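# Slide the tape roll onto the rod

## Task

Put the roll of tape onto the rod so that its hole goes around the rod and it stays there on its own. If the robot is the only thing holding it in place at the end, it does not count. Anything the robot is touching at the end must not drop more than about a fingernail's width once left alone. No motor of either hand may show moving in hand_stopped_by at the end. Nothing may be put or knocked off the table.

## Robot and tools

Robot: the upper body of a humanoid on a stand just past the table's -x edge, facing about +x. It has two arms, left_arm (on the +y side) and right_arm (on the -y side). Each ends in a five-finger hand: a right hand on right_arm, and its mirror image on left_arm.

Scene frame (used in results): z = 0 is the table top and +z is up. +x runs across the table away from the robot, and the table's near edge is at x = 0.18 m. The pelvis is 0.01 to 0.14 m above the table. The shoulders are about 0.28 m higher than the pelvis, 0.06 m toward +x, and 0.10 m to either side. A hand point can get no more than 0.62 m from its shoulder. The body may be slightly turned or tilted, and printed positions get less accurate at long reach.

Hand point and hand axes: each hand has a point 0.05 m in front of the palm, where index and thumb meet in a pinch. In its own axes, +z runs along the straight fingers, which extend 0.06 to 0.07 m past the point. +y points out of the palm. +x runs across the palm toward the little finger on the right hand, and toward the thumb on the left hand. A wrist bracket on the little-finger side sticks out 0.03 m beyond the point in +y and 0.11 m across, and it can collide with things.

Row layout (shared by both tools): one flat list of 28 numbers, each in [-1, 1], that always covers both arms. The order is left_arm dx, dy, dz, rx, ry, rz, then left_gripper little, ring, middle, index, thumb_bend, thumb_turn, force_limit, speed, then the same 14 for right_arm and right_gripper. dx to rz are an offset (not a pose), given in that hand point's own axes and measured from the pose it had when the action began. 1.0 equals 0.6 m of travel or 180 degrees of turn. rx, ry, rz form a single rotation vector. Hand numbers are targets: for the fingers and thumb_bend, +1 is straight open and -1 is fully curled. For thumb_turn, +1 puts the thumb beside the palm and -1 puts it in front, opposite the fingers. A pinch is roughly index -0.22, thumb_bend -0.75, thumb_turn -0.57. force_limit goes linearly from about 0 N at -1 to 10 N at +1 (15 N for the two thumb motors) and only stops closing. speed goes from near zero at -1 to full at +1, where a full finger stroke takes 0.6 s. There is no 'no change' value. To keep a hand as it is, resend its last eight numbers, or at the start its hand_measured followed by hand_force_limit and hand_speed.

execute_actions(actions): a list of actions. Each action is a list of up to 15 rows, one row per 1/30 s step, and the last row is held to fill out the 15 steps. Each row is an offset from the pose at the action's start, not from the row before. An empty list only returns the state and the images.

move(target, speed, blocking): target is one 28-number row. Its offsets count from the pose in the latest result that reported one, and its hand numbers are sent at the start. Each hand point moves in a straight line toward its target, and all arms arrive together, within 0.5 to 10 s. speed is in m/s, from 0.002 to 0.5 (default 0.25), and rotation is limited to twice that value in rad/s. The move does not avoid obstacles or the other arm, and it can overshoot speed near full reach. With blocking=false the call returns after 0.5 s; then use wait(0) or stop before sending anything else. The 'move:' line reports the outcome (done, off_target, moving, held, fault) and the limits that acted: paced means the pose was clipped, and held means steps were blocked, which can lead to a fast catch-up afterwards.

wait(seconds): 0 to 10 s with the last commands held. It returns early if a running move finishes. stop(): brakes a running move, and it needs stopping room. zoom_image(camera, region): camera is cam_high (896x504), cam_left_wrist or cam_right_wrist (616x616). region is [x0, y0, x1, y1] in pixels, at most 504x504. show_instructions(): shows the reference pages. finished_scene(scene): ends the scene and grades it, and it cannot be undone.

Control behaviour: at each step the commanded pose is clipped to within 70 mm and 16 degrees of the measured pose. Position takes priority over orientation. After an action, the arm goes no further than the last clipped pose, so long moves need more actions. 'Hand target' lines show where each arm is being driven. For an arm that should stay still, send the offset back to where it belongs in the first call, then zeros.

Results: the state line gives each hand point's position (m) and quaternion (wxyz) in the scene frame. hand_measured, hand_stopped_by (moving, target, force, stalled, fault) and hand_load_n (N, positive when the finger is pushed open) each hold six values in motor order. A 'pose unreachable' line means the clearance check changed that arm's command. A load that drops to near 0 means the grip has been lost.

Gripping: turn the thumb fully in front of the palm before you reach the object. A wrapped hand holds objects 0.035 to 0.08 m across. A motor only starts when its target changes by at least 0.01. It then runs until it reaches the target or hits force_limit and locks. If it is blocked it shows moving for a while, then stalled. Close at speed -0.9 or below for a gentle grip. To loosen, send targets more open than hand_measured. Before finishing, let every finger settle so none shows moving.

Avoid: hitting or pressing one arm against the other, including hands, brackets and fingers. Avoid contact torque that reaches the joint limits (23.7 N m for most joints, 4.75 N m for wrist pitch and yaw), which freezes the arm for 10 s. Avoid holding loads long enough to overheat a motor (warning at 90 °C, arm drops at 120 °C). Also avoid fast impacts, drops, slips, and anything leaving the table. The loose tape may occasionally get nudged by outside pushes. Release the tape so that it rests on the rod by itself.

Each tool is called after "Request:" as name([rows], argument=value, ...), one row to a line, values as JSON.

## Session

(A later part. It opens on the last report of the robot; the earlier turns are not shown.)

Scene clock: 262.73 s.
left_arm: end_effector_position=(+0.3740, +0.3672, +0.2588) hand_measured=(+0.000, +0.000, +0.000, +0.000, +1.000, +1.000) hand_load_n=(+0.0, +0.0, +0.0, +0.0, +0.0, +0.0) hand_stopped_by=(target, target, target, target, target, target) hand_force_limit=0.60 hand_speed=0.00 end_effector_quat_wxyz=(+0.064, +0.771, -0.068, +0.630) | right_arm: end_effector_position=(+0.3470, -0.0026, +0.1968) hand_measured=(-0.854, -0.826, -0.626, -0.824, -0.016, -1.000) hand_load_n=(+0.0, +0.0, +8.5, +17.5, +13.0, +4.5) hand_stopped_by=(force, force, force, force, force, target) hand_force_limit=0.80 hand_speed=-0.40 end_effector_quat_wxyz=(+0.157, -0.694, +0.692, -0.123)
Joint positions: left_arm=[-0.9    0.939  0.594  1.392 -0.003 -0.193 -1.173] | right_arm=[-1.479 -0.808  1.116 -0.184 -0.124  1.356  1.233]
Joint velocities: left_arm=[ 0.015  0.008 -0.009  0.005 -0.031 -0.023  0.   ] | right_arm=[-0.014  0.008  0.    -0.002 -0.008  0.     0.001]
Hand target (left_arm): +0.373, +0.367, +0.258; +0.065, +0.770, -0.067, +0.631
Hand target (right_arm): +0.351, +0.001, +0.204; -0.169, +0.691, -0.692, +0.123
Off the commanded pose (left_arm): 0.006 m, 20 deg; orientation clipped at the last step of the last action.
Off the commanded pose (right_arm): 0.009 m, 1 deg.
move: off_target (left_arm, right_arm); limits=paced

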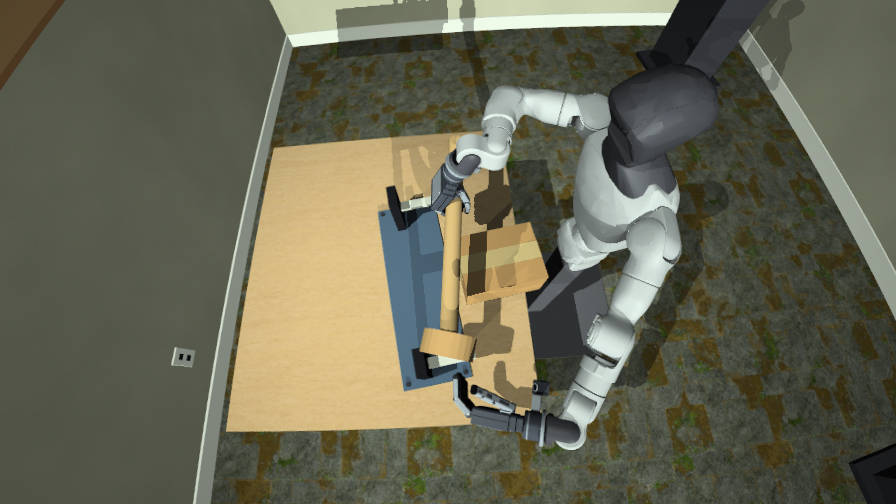

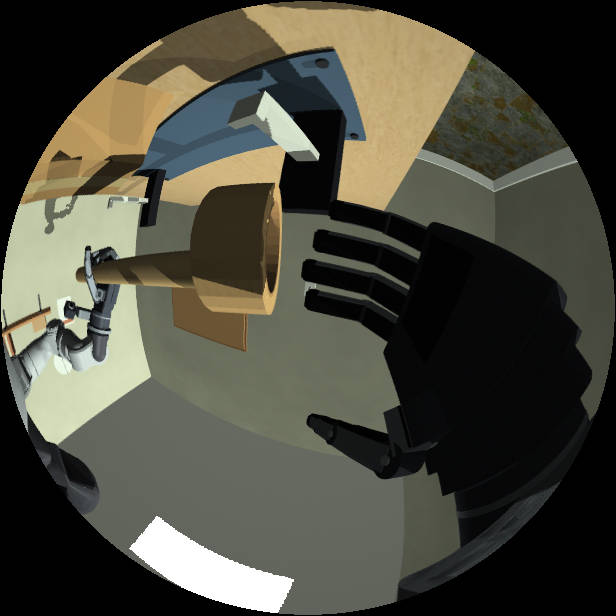

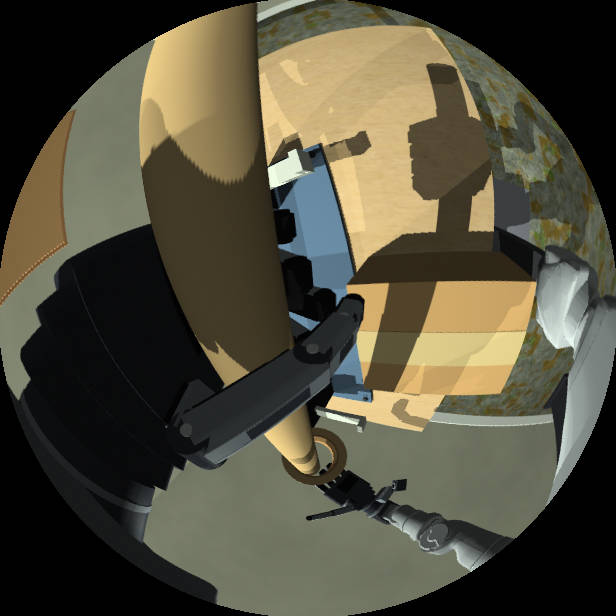

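Request:
move(target=[-0.04,0.02,-0.025,0,0,0,0,0,0,0,1,1,0.6,0,0,-0.008,-0.01,0,-0.004,0.004,-1,-1,-1,-1,-0.7,-1,0.8,-0.4], speed=0.05)

Request:
move(target=[0,0.11,0,0,0,0,0,0,0,0,1,1,0.6,0,-0.006,-0.008,-0.01,0,-0.004,0.004,-1,-1,-1,-1,-0.7,-1,0.8,-0.4], speed=0.03)

Request:
zoom_image(camera="cam_high", region=[400,290,580,440])

Scene clock: 268.30 s.
left_arm: end_effector_position=(+0.3528, +0.3610, +0.2389) hand_measured=(+0.000, +0.000, +0.000, +0.000, +1.000, +1.000) hand_load_n=(+0.0, +0.0, +0.0, +0.0, +0.0, +0.0) hand_stopped_by=(target, target, target, target, target, target) hand_force_limit=0.60 hand_speed=0.00 end_effector_quat_wxyz=(+0.073, +0.765, -0.074, +0.636) | right_arm: end_effector_position=(+0.3452, -0.0064, +0.1971) hand_measured=(-0.854, -0.826, -0.626, -0.824, -0.016, -1.000) hand_load_n=(+0.0, +0.0, +8.5, +17.5, +13.0, +4.5) hand_stopped_by=(force, force, force, force, force, target) hand_force_limit=0.80 hand_speed=-0.40 end_effector_quat_wxyz=(+0.150, -0.693, +0.695, -0.118)
Joint positions: left_arm=[-0.873  0.956  0.604  1.582 -0.037 -0.395 -1.23 ] | right_arm=[-1.476 -0.822  1.113 -0.182 -0.124  1.346  1.253]
Joint velocities: left_arm=[-0.279  0.147 -0.112  0.641  0.077 -0.358  0.   ] | right_arm=[ 0.006  0.009  0.    -0.014  0.008  0.     0.   ]
Hand target (left_arm): +0.353, +0.361, +0.239; +0.071, +0.766, -0.075, +0.634
Hand target (right_arm): +0.349, -0.003, +0.204; -0.162, +0.691, -0.695, +0.118
Off the commanded pose (left_arm): 0.002 m, 2 deg.
Off the commanded pose (right_arm): 0.009 m, 1 deg.
move: off_target (right_arm)

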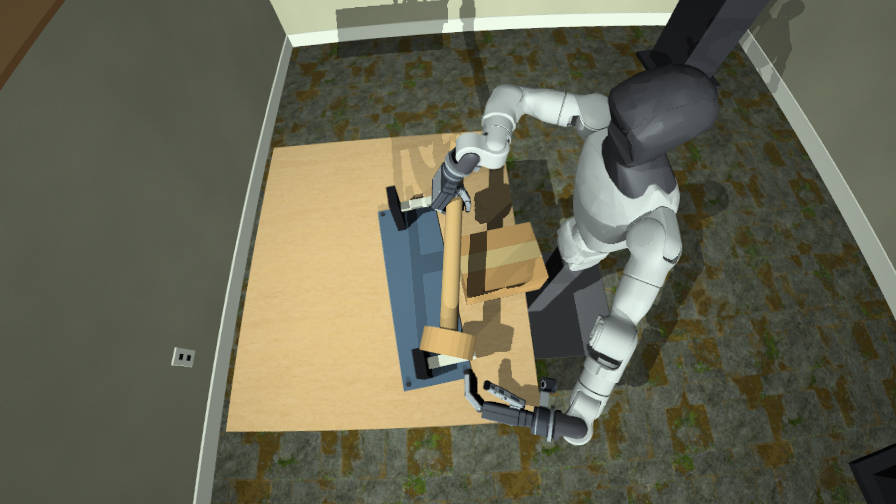

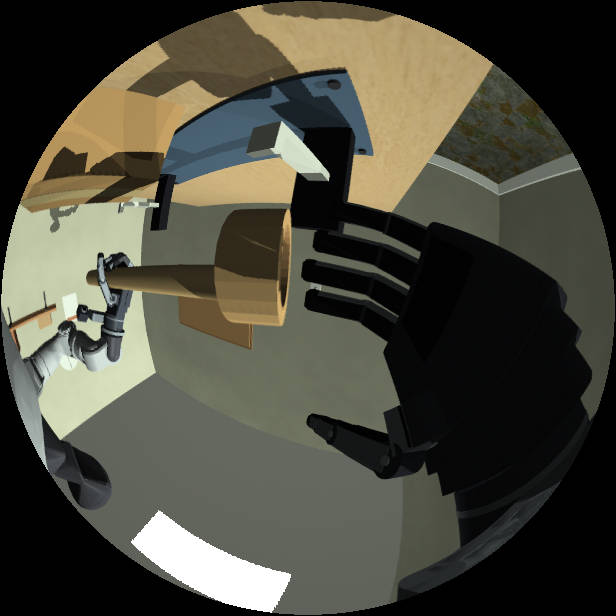

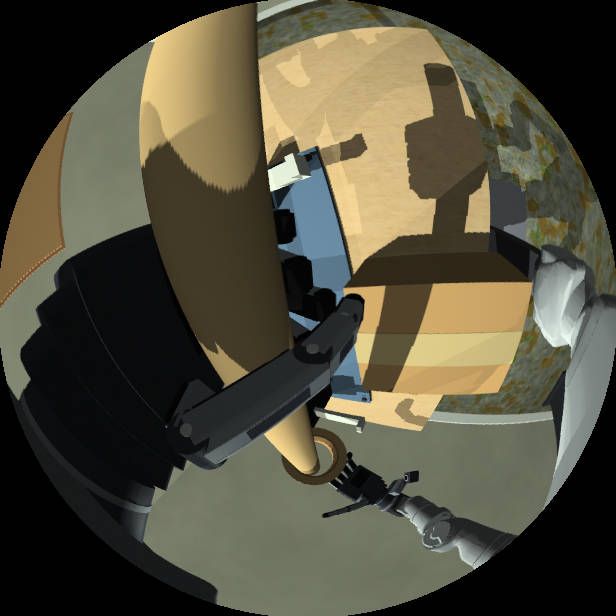

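Scene clock: 270.77 s.
left_arm: end_effector_position=(+0.3396, +0.3022, +0.2399) hand_measured=(+0.000, +0.000, +0.000, +0.000, +1.000, +1.000) hand_load_n=(+0.0, +0.0, +0.0, -0.5, +0.0, +0.0) hand_stopped_by=(target, target, target, target, target, target) hand_force_limit=0.60 hand_speed=0.00 end_effector_quat_wxyz=(+0.125, +0.726, -0.120, +0.665) | right_arm: end_effector_position=(+0.3456, -0.0100, +0.1967) hand_measured=(-0.854, -0.826, -0.626, -0.824, -0.016, -1.000) hand_load_n=(+0.0, +0.0, +8.5, +18.0, +13.0, +4.5) hand_stopped_by=(force, force, force, force, force, target) hand_force_limit=0.80 hand_speed=-0.40 end_effector_quat_wxyz=(+0.142, -0.688, +0.702, -0.118)
Joint positions: left_arm=[-1.029  0.989  0.676  2.081  0.08  -0.818 -1.314] | right_arm=[-1.481 -0.826  1.12  -0.165 -0.124  1.346  1.269]
Joint velocities: left_arm=[ 0.018 -0.009  0.041  0.     0.051 -0.003  0.   ] | right_arm=[-0.008  0.009 -0.009 -0.003 -0.008  0.     0.   ]
Hand target (left_arm): +0.339, +0.297, +0.238; +0.132, +0.726, -0.126, +0.663
Hand target (right_arm): +0.347, -0.003, +0.205; -0.155, +0.690, -0.698, +0.114
Off the commanded pose (left_arm): 0.006 m, 10 deg.
Off the commanded pose (right_arm): 0.011 m, 2 deg.
joint sent to its limit (left arm) — the command would take joint 4 (elbow) past its upper limit, so that joint was sent only as far as its limit.
move: off_target (left_arm, right_arm)

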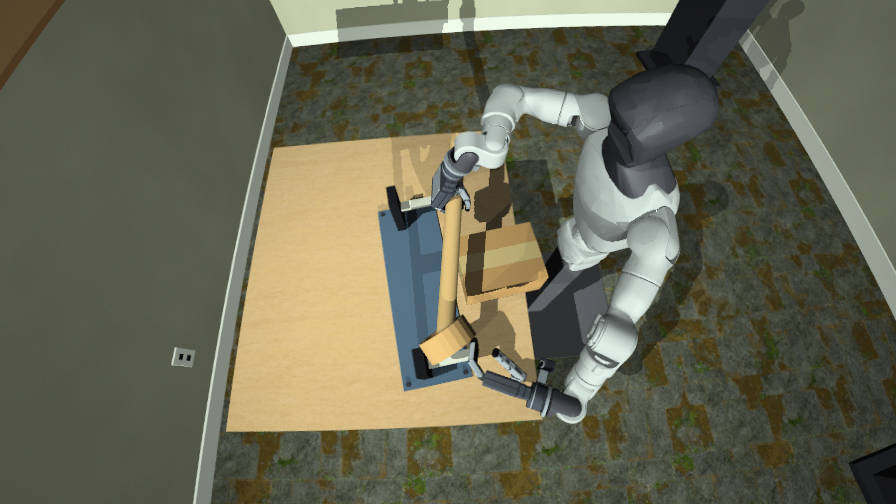

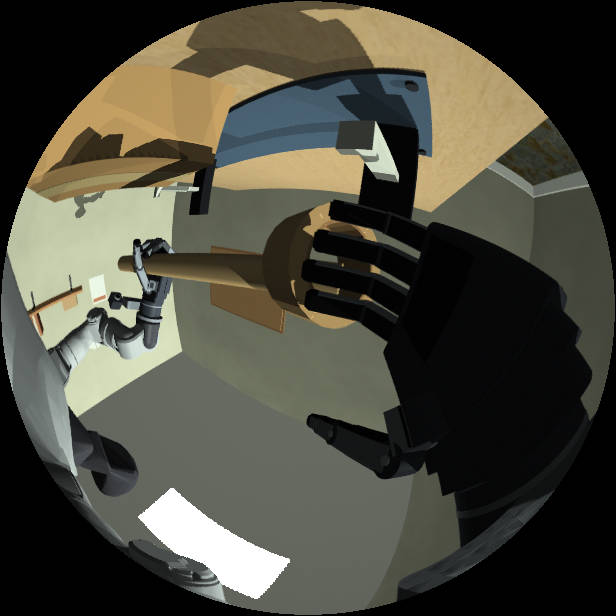

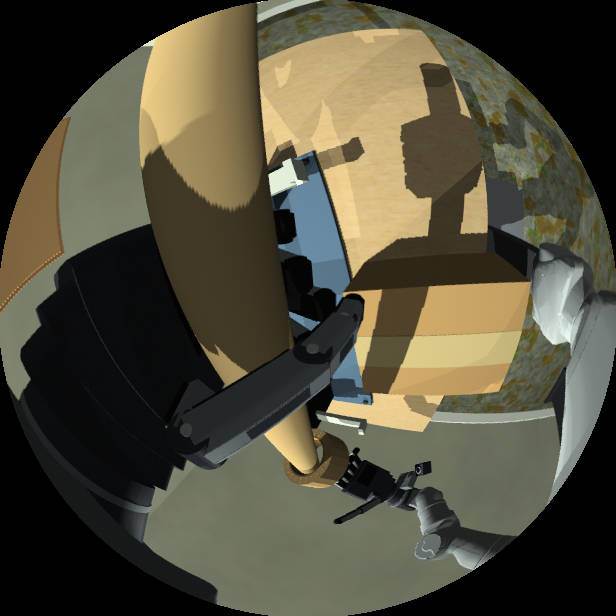

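Region (400, 290, 580, 440) of cam_high's 896x504 image, scaled by 2.800, with more detail than that image has.

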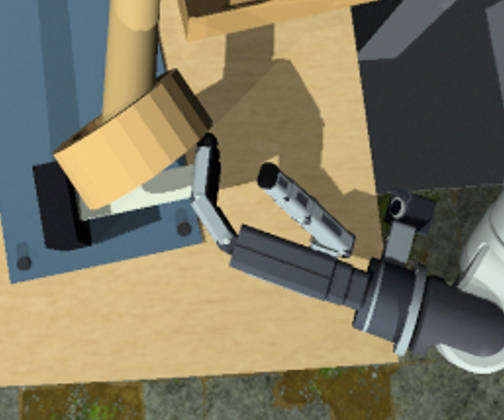

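Request:
move(target=[0.03,-0.11,0,0,0,0,0,0,0,0,1,1,0.6,0,0,-0.008,-0.01,0,-0.004,0.004,-1,-1,-1,-1,-0.7,-1,0.8,-0.4], speed=0.06)

Request:
move(target=[0.08,0,0.07,0,0,0,0,0,0,0,1,1,0.6,0,0,-0.008,-0.01,0,-0.004,0.004,-1,-1,-1,-1,-0.7,-1,0.8,-0.4], speed=0.06)

Request:
zoom_image(camera="cam_high", region=[380,290,560,440])

Scene clock: 279.77 s.
left_arm: end_effector_position=(+0.3630, +0.3623, +0.2590) hand_measured=(+0.000, +0.000, +0.000, +0.000, +1.000, +1.000) hand_load_n=(+0.0, +0.0, +0.0, +0.0, +0.0, +0.0) hand_stopped_by=(target, target, target, target, target, target) hand_force_limit=0.60 hand_speed=0.00 end_effector_quat_wxyz=(+0.077, +0.751, -0.073, +0.652) | right_arm: end_effector_position=(+0.3438, -0.0138, +0.1969) hand_measured=(-0.854, -0.826, -0.626, -0.824, -0.016, -1.000) hand_load_n=(+0.0, +0.0, +8.5, +17.5, +13.0, +4.5) hand_stopped_by=(force, force, force, force, force, target) hand_force_limit=0.80 hand_speed=-0.40 end_effector_quat_wxyz=(+0.135, -0.688, +0.704, -0.113)
Joint positions: left_arm=[-0.856  0.912  0.734  1.387  0.045 -0.25  -1.232] | right_arm=[-1.478 -0.839  1.118 -0.161 -0.124  1.336  1.287]
Joint velocities: left_arm=[-0.015 -0.011  0.     0.002 -0.003  0.002  0.   ] | right_arm=[-0.005 -0.026  0.    -0.008 -0.005  0.     0.001]
Hand target (left_arm): +0.364, +0.362, +0.259; +0.076, +0.752, -0.073, +0.651
Hand target (right_arm): +0.348, -0.010, +0.204; -0.147, +0.685, -0.704, +0.113
Off the commanded pose (left_arm): 0.003 m, 8 deg.
Off the commanded pose (right_arm): 0.009 m, 1 deg.
move: off_target (left_arm, right_arm)

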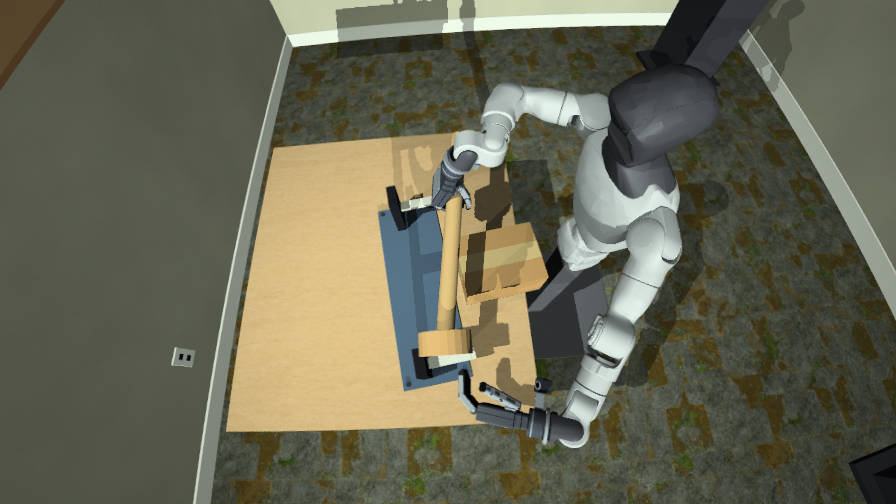

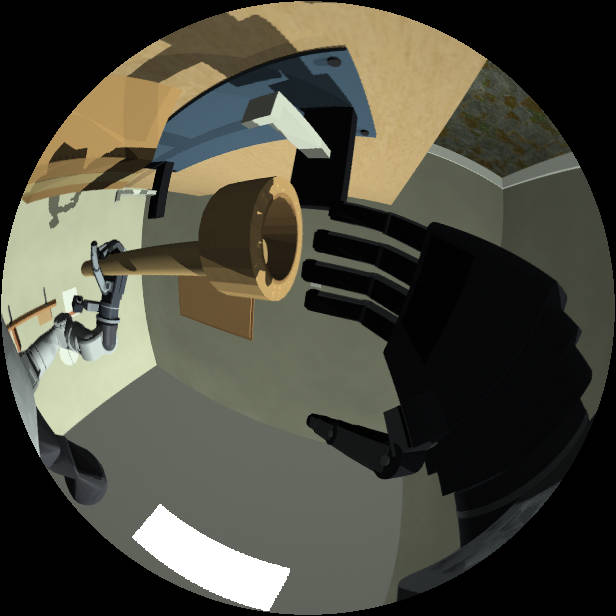

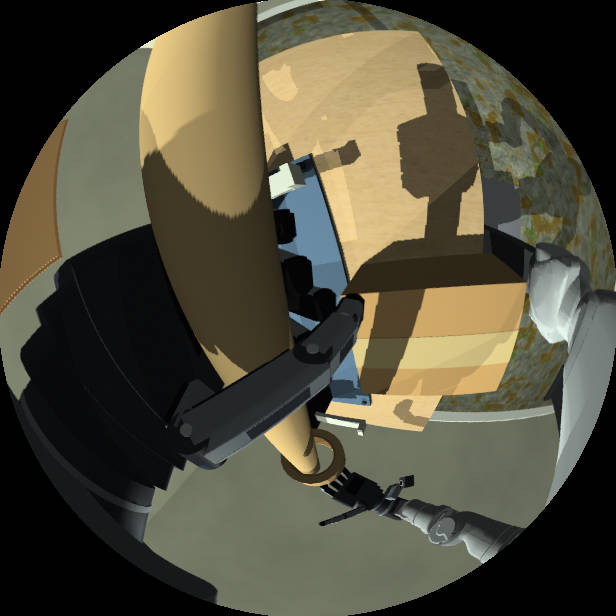

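Scene clock: 281.13 s.
left_arm: end_effector_position=(+0.4100, +0.3488, +0.3008) hand_measured=(+0.000, +0.000, +0.000, +0.000, +1.000, +1.000) hand_load_n=(+0.0, +0.0, +0.0, +0.0, +0.0, +0.0) hand_stopped_by=(target, target, target, target, target, target) hand_force_limit=0.60 hand_speed=0.00 end_effector_quat_wxyz=(+0.080, +0.749, -0.071, +0.654) | right_arm: end_effector_position=(+0.3423, -0.0175, +0.1971) hand_measured=(-0.854, -0.826, -0.626, -0.824, -0.016, -1.000) hand_load_n=(+0.0, +0.0, +8.5, +18.0, +13.0, +4.5) hand_stopped_by=(force, force, force, force, force, target) hand_force_limit=0.80 hand_speed=-0.40 end_effector_quat_wxyz=(+0.128, -0.687, +0.707, -0.109)
Joint positions: left_arm=[-1.078  0.9    0.626  1.381  0.101 -0.1   -1.13 ] | right_arm=[-1.475 -0.852  1.116 -0.156 -0.124  1.325  1.306]
Joint velocities: left_arm=[-0.02  -0.012  0.002  0.    -0.009  0.     0.   ] | right_arm=[ 0.    -0.006  0.006 -0.011  0.     0.     0.002]
Hand target (left_arm): +0.410, +0.349, +0.299; +0.080, +0.752, -0.071, +0.651
Hand target (right_arm): +0.346, -0.014, +0.204; -0.140, +0.684, -0.707, +0.108
Off the commanded pose (left_arm): 0.004 m, 1 deg.
Off the commanded pose (right_arm): 0.009 m, 1 deg.
move: off_target (left_arm, right_arm)

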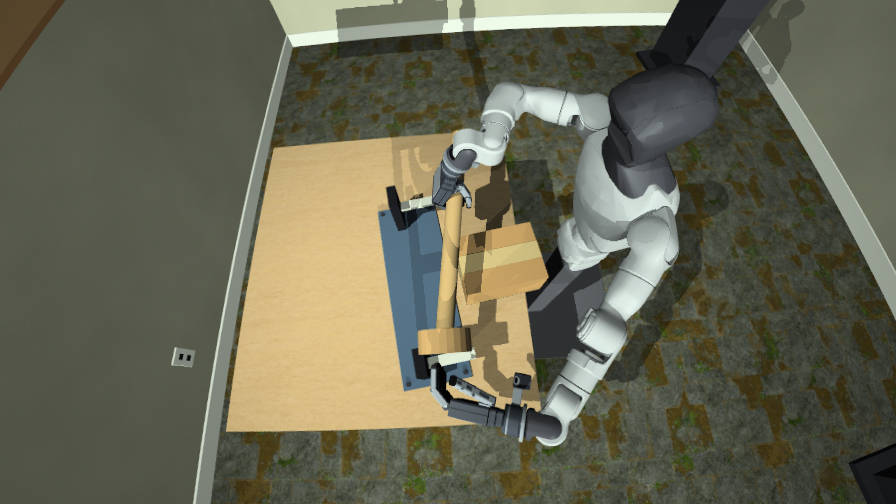

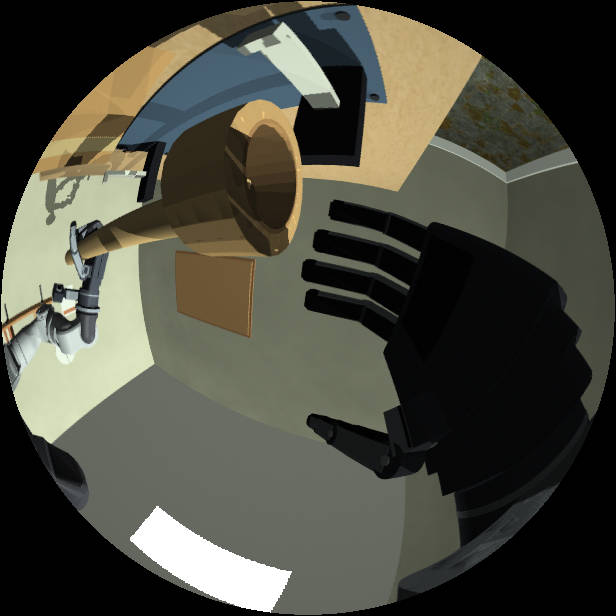

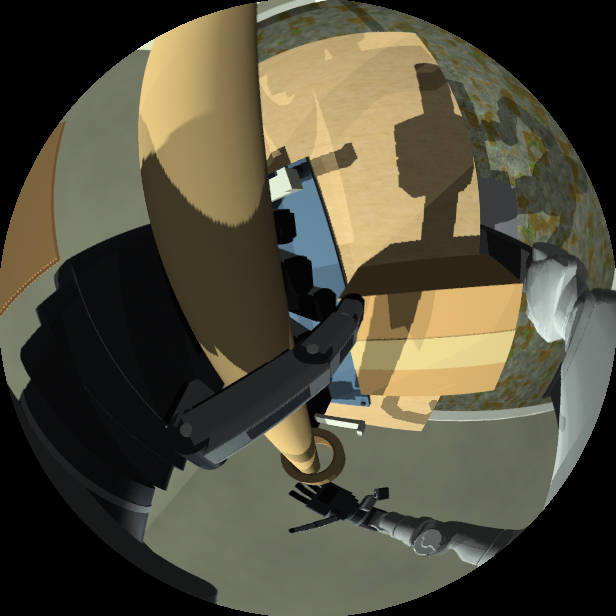

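Region (380, 290, 560, 440) of cam_high's 896x504 image, scaled by 2.800, with more detail than that image has.

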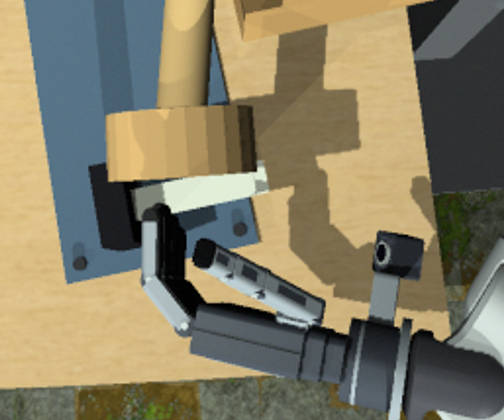

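Request:
move(target=[-0.035,0,-0.02,0,0,0,0,0,0,0,1,1,0.6,0,0,-0.008,-0.01,0,-0.004,0.004,-1,-1,-1,-1,-0.7,-1,0.8,-0.4], speed=0.05)

Request:
move(target=[0,0.12,0.025,0,0,0,0,0,0,0,1,1,0.6,0,-0.006,-0.008,-0.01,0,-0.004,0.004,-1,-1,-1,-1,-0.7,-1,0.8,-0.4], speed=0.03)

Request:
zoom_image(camera="cam_high", region=[380,290,560,440])

Scene clock: 287.13 s.
left_arm: end_effector_position=(+0.3954, +0.3540, +0.2814) hand_measured=(+0.000, +0.000, +0.000, +0.000, +1.000, +1.000) hand_load_n=(+0.0, +0.0, +0.0, +0.0, +0.0, +0.0) hand_stopped_by=(target, target, target, target, target, target) hand_force_limit=0.60 hand_speed=0.00 end_effector_quat_wxyz=(+0.076, +0.751, -0.070, +0.652) | right_arm: end_effector_position=(+0.3413, -0.0213, +0.1977) hand_measured=(-0.854, -0.826, -0.626, -0.824, -0.016, -1.000) hand_load_n=(+0.0, +0.0, +8.5, +18.0, +13.0, +4.5) hand_stopped_by=(force, force, force, force, force, target) hand_force_limit=0.80 hand_speed=-0.40 end_effector_quat_wxyz=(+0.122, -0.685, +0.710, -0.105)
Joint positions: left_arm=[-0.994  0.899  0.663  1.384  0.085 -0.163 -1.153] | right_arm=[-1.474 -0.865  1.114 -0.15  -0.124  1.313  1.324]
Joint velocities: left_arm=[-0.006  0.011  0.006 -0.003  0.012  0.     0.   ] | right_arm=[ 0.014  0.003  0.005 -0.005 -0.002 -0.001  0.004]
Hand target (left_arm): +0.395, +0.353, +0.282; +0.078, +0.749, -0.070, +0.654
Hand target (right_arm): +0.345, -0.018, +0.204; -0.133, +0.683, -0.710, +0.104
Off the commanded pose (left_arm): 0.003 m, 1 deg.
Off the commanded pose (right_arm): 0.008 m, 1 deg.
move: off_target (right_arm)

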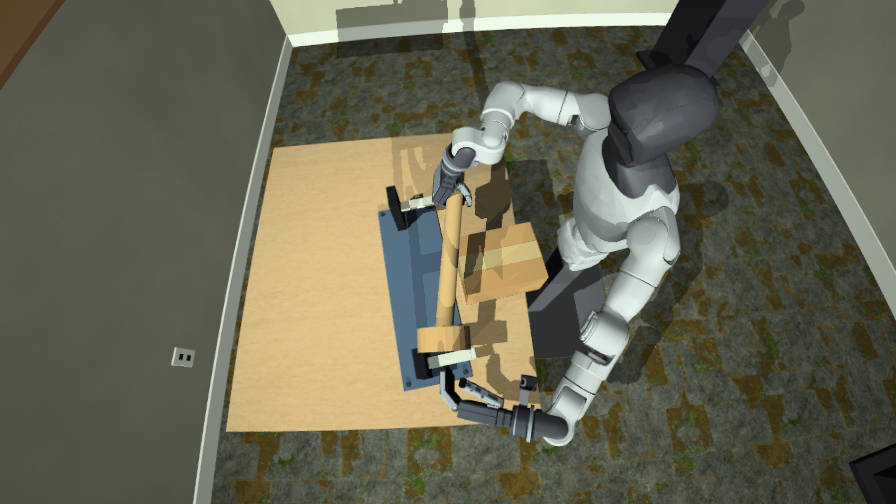

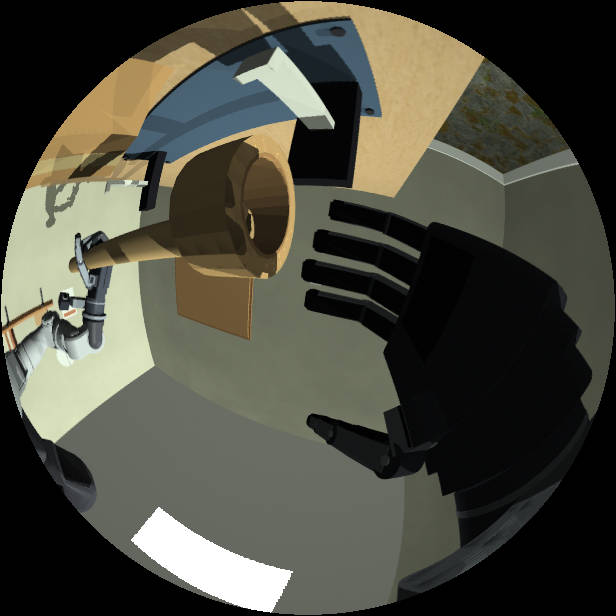

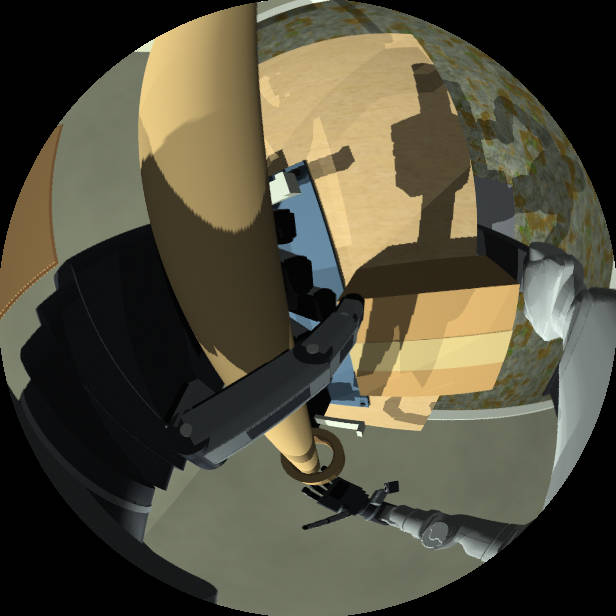

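Scene clock: 289.80 s.
left_arm: end_effector_position=(+0.3895, +0.2934, +0.2805) hand_measured=(+0.000, +0.000, +0.000, +0.000, +1.000, +1.000) hand_load_n=(+0.0, +1.5, +0.0, +0.0, +0.0, +0.0) hand_stopped_by=(target, target, target, target, target, target) hand_force_limit=0.60 hand_speed=0.00 end_effector_quat_wxyz=(+0.056, +0.755, -0.064, +0.651) | right_arm: end_effector_position=(+0.3398, -0.0269, +0.1953) hand_measured=(-0.854, -0.826, -0.626, -0.824, -0.016, -1.000) hand_load_n=(+0.0, +0.0, +8.5, +19.0, +13.0, +4.5) hand_stopped_by=(force, force, force, force, force, target) hand_force_limit=0.80 hand_speed=-0.40 end_effector_quat_wxyz=(+0.108, -0.681, +0.717, -0.102)
Joint positions: left_arm=[-0.577  0.506  0.684  0.189  0.016  0.487 -0.996] | right_arm=[-1.474 -0.871  1.127 -0.131 -0.124  1.309  1.344]
Joint velocities: left_arm=[ 0.008 -0.005 -0.006 -0.005  0.     0.002  0.007] | right_arm=[ 0.009 -0.005 -0.003  0.    -0.005  0.     0.001]
Hand target (left_arm): +0.389, +0.282, +0.276; +0.074, +0.757, -0.072, +0.646
Hand target (right_arm): +0.344, -0.018, +0.205; -0.127, +0.682, -0.713, +0.101
Off the commanded pose (left_arm): 0.014 m, 2 deg.
Off the commanded pose (right_arm): 0.014 m, 2 deg.
move: off_target (left_arm, right_arm)

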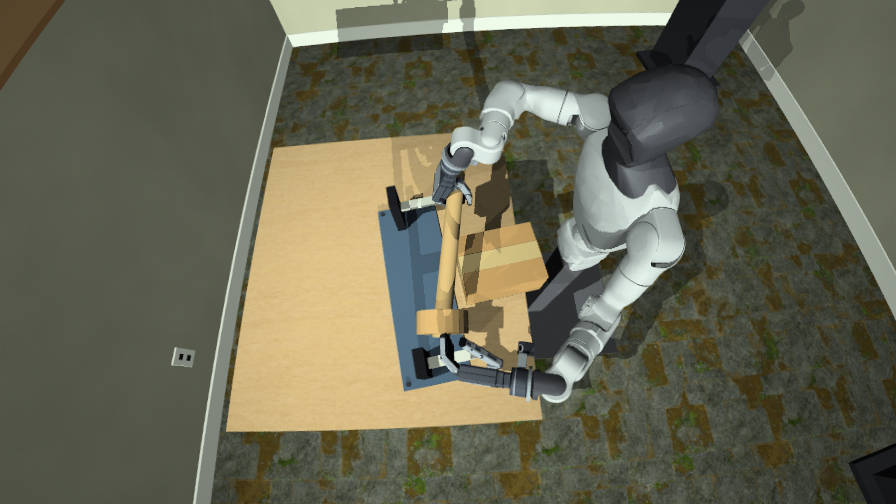

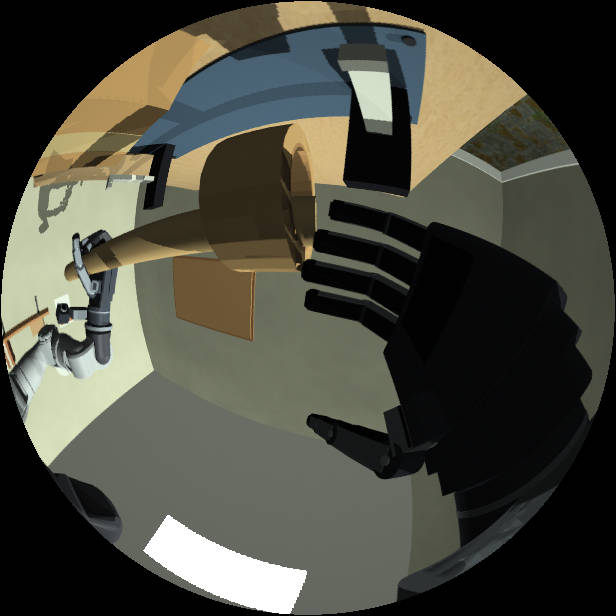

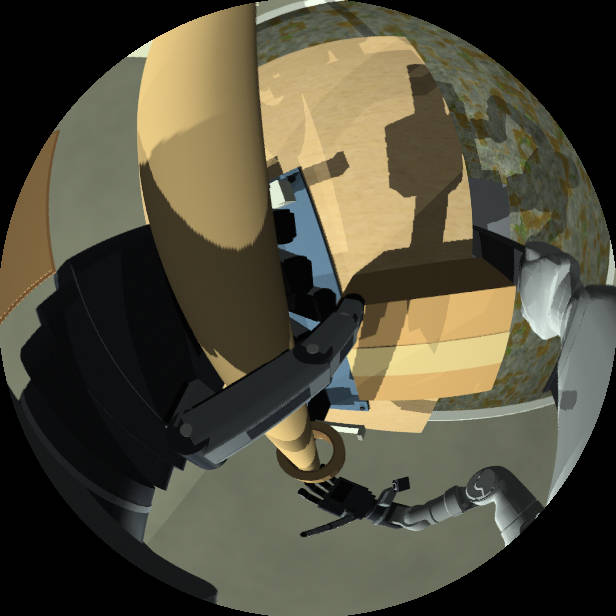

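Region (380, 290, 560, 440) of cam_high's 896x504 image, scaled by 2.800, with more detail than that image has.

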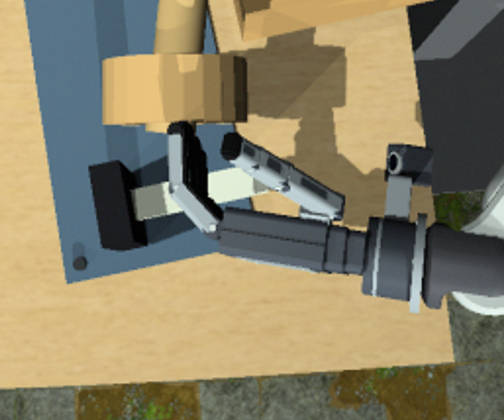

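Request:
move(target=[0.032,-0.012,0,0,0,0,0,0,0,0,1,1,0.6,0,-0.006,-0.01,-0.01,0,-0.004,0.004,-1,-1,-1,-1,-0.7,-1,0.8,-0.4], speed=0.04)

Request:
move(target=[0,0.11,0.02,0,0,0,0,0,0,0,1,1,0.6,0,-0.04,-0.008,-0.01,0,-0.004,0.004,-1,-1,-1,-1,-0.7,-1,0.8,-0.4], speed=0.03)

Request:
zoom_image(camera="cam_high", region=[380,260,560,410])

Scene clock: 295.60 s.
left_arm: end_effector_position=(+0.3938, +0.2995, +0.3007) hand_measured=(+0.000, +0.000, +0.000, +0.000, +1.000, +1.000) hand_load_n=(+0.0, +0.0, +0.0, +0.0, +0.0, +0.0) hand_stopped_by=(target, target, target, target, target, target) hand_force_limit=0.60 hand_speed=0.00 end_effector_quat_wxyz=(+0.055, +0.753, -0.063, +0.653) | right_arm: end_effector_position=(+0.3412, -0.0281, +0.1968) hand_measured=(-0.854, -0.826, -0.626, -0.824, -0.016, -1.000) hand_load_n=(+0.0, +0.0, +8.5, +18.5, +13.0, +4.5) hand_stopped_by=(force, force, force, force, force, target) hand_force_limit=0.80 hand_speed=-0.40 end_effector_quat_wxyz=(+0.102, -0.678, +0.721, -0.100)
Joint positions: left_arm=[-0.634  0.557  0.681  0.193  0.016  0.554 -1.007] | right_arm=[-1.484 -0.868  1.131 -0.102 -0.124  1.296  1.361]
Joint velocities: left_arm=[ 0.003 -0.012 -0.002  0.003 -0.002  0.     0.   ] | right_arm=[-0.009  0.     0.008  0.005  0.002 -0.002  0.004]
Hand target (left_arm): +0.394, +0.299, +0.300; +0.057, +0.754, -0.064, +0.651
Hand target (right_arm): +0.344, -0.024, +0.203; -0.113, +0.677, -0.720, +0.098
Off the commanded pose (left_arm): 0.001 m, 0 deg.
Off the commanded pose (right_arm): 0.008 m, 1 deg.
move: off_target (right_arm)

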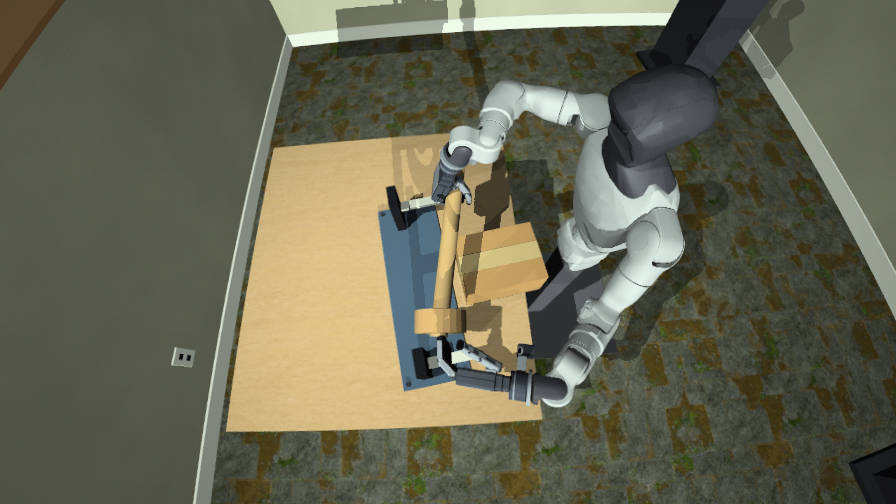

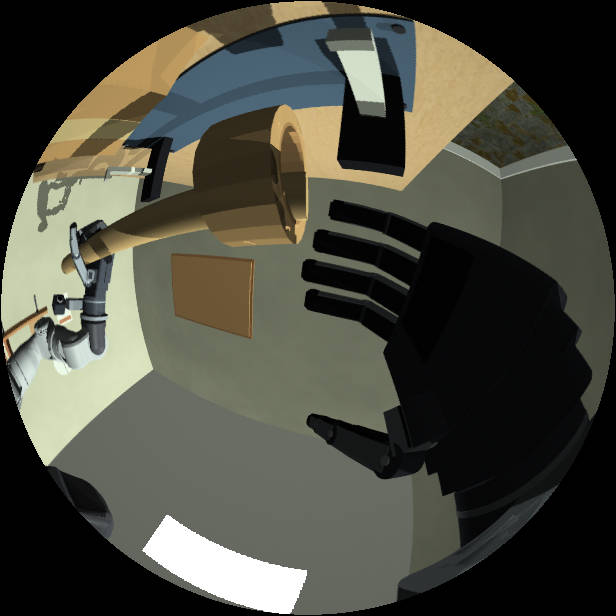

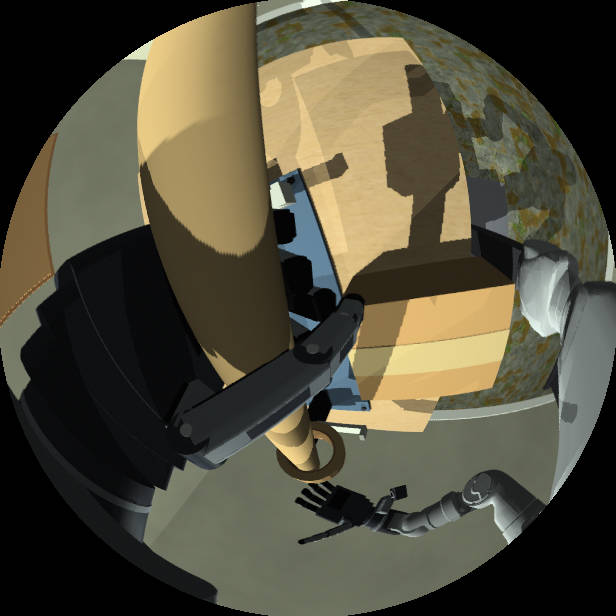

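Scene clock: 298.10 s.
left_arm: end_effector_position=(+0.3918, +0.2375, +0.2983) hand_measured=(+0.000, +0.000, +0.000, +0.000, +1.000, +1.000) hand_load_n=(+0.0, +0.0, +0.0, +0.0, +0.0, +0.0) hand_stopped_by=(target, target, target, target, target, target) hand_force_limit=0.60 hand_speed=0.00 end_effector_quat_wxyz=(+0.046, +0.754, -0.062, +0.653) | right_arm: end_effector_position=(+0.3442, -0.0128, +0.1954) hand_measured=(-0.854, -0.826, -0.626, -0.824, -0.016, -1.000) hand_load_n=(+0.0, +0.0, +8.5, +19.5, +13.0, +5.0) hand_stopped_by=(force, force, force, force, force, target) hand_force_limit=0.80 hand_speed=-0.40 end_effector_quat_wxyz=(+0.093, -0.671, +0.729, -0.099)
Joint positions: left_arm=[-0.525  0.35   0.572 -0.244  0.039  0.779 -0.848] | right_arm=[-1.532 -0.776  1.169 -0.006 -0.124  1.323  1.373]
Joint velocities: left_arm=[-0.003  0.     0.005 -0.011 -0.009  0.     0.003] | right_arm=[-0.008  0.     0.003  0.009  0.009  0.     0.   ]
Hand target (left_arm): +0.391, +0.233, +0.294; +0.054, +0.757, -0.064, +0.648
Hand target (right_arm): +0.346, -0.005, +0.204; -0.106, +0.675, -0.724, +0.095
Off the commanded pose (left_arm): 0.006 m, 1 deg.
Off the commanded pose (right_arm): 0.012 m, 2 deg.
move: off_target (left_arm, right_arm)

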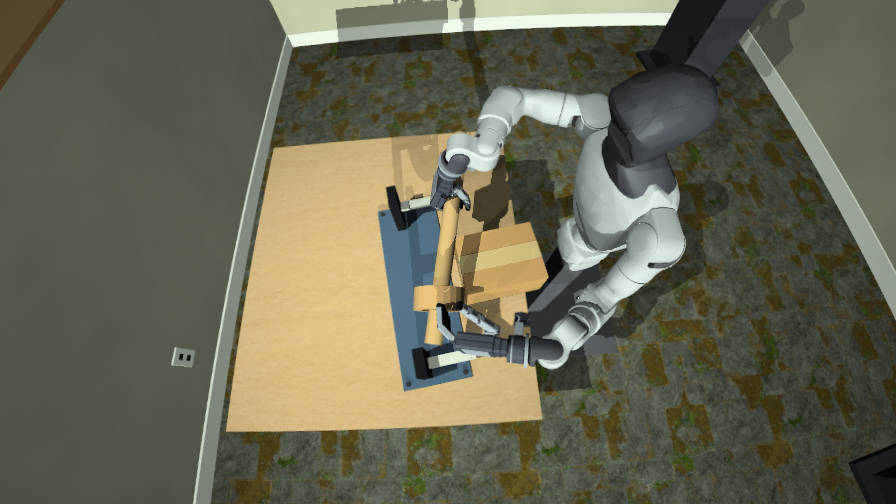

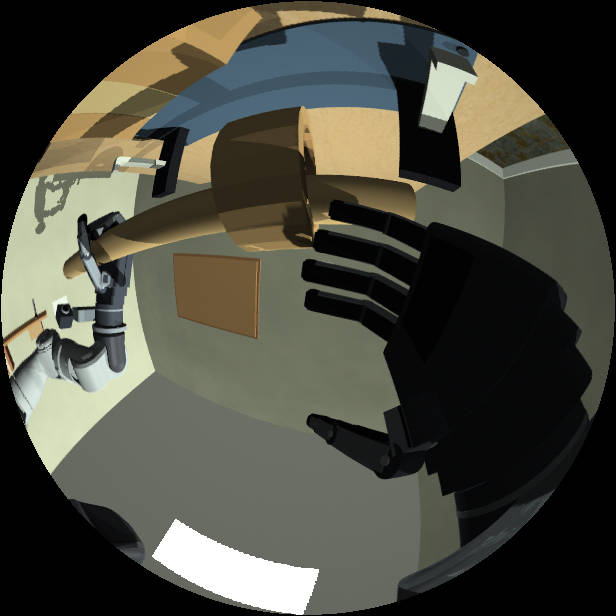

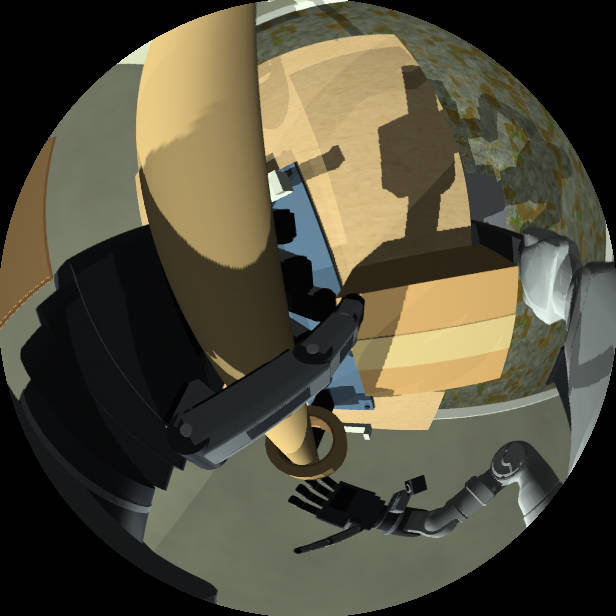

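Region (380, 260, 560, 410) of cam_high's 896x504 image, scaled by 2.800, with more detail than that image has.

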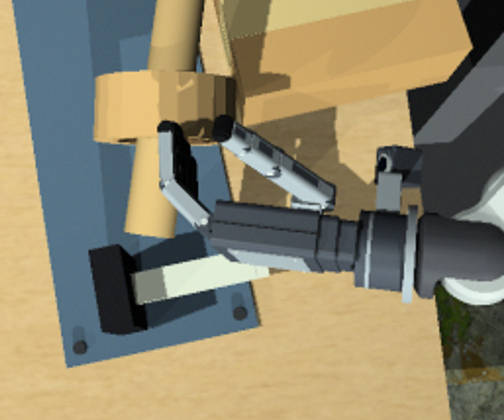

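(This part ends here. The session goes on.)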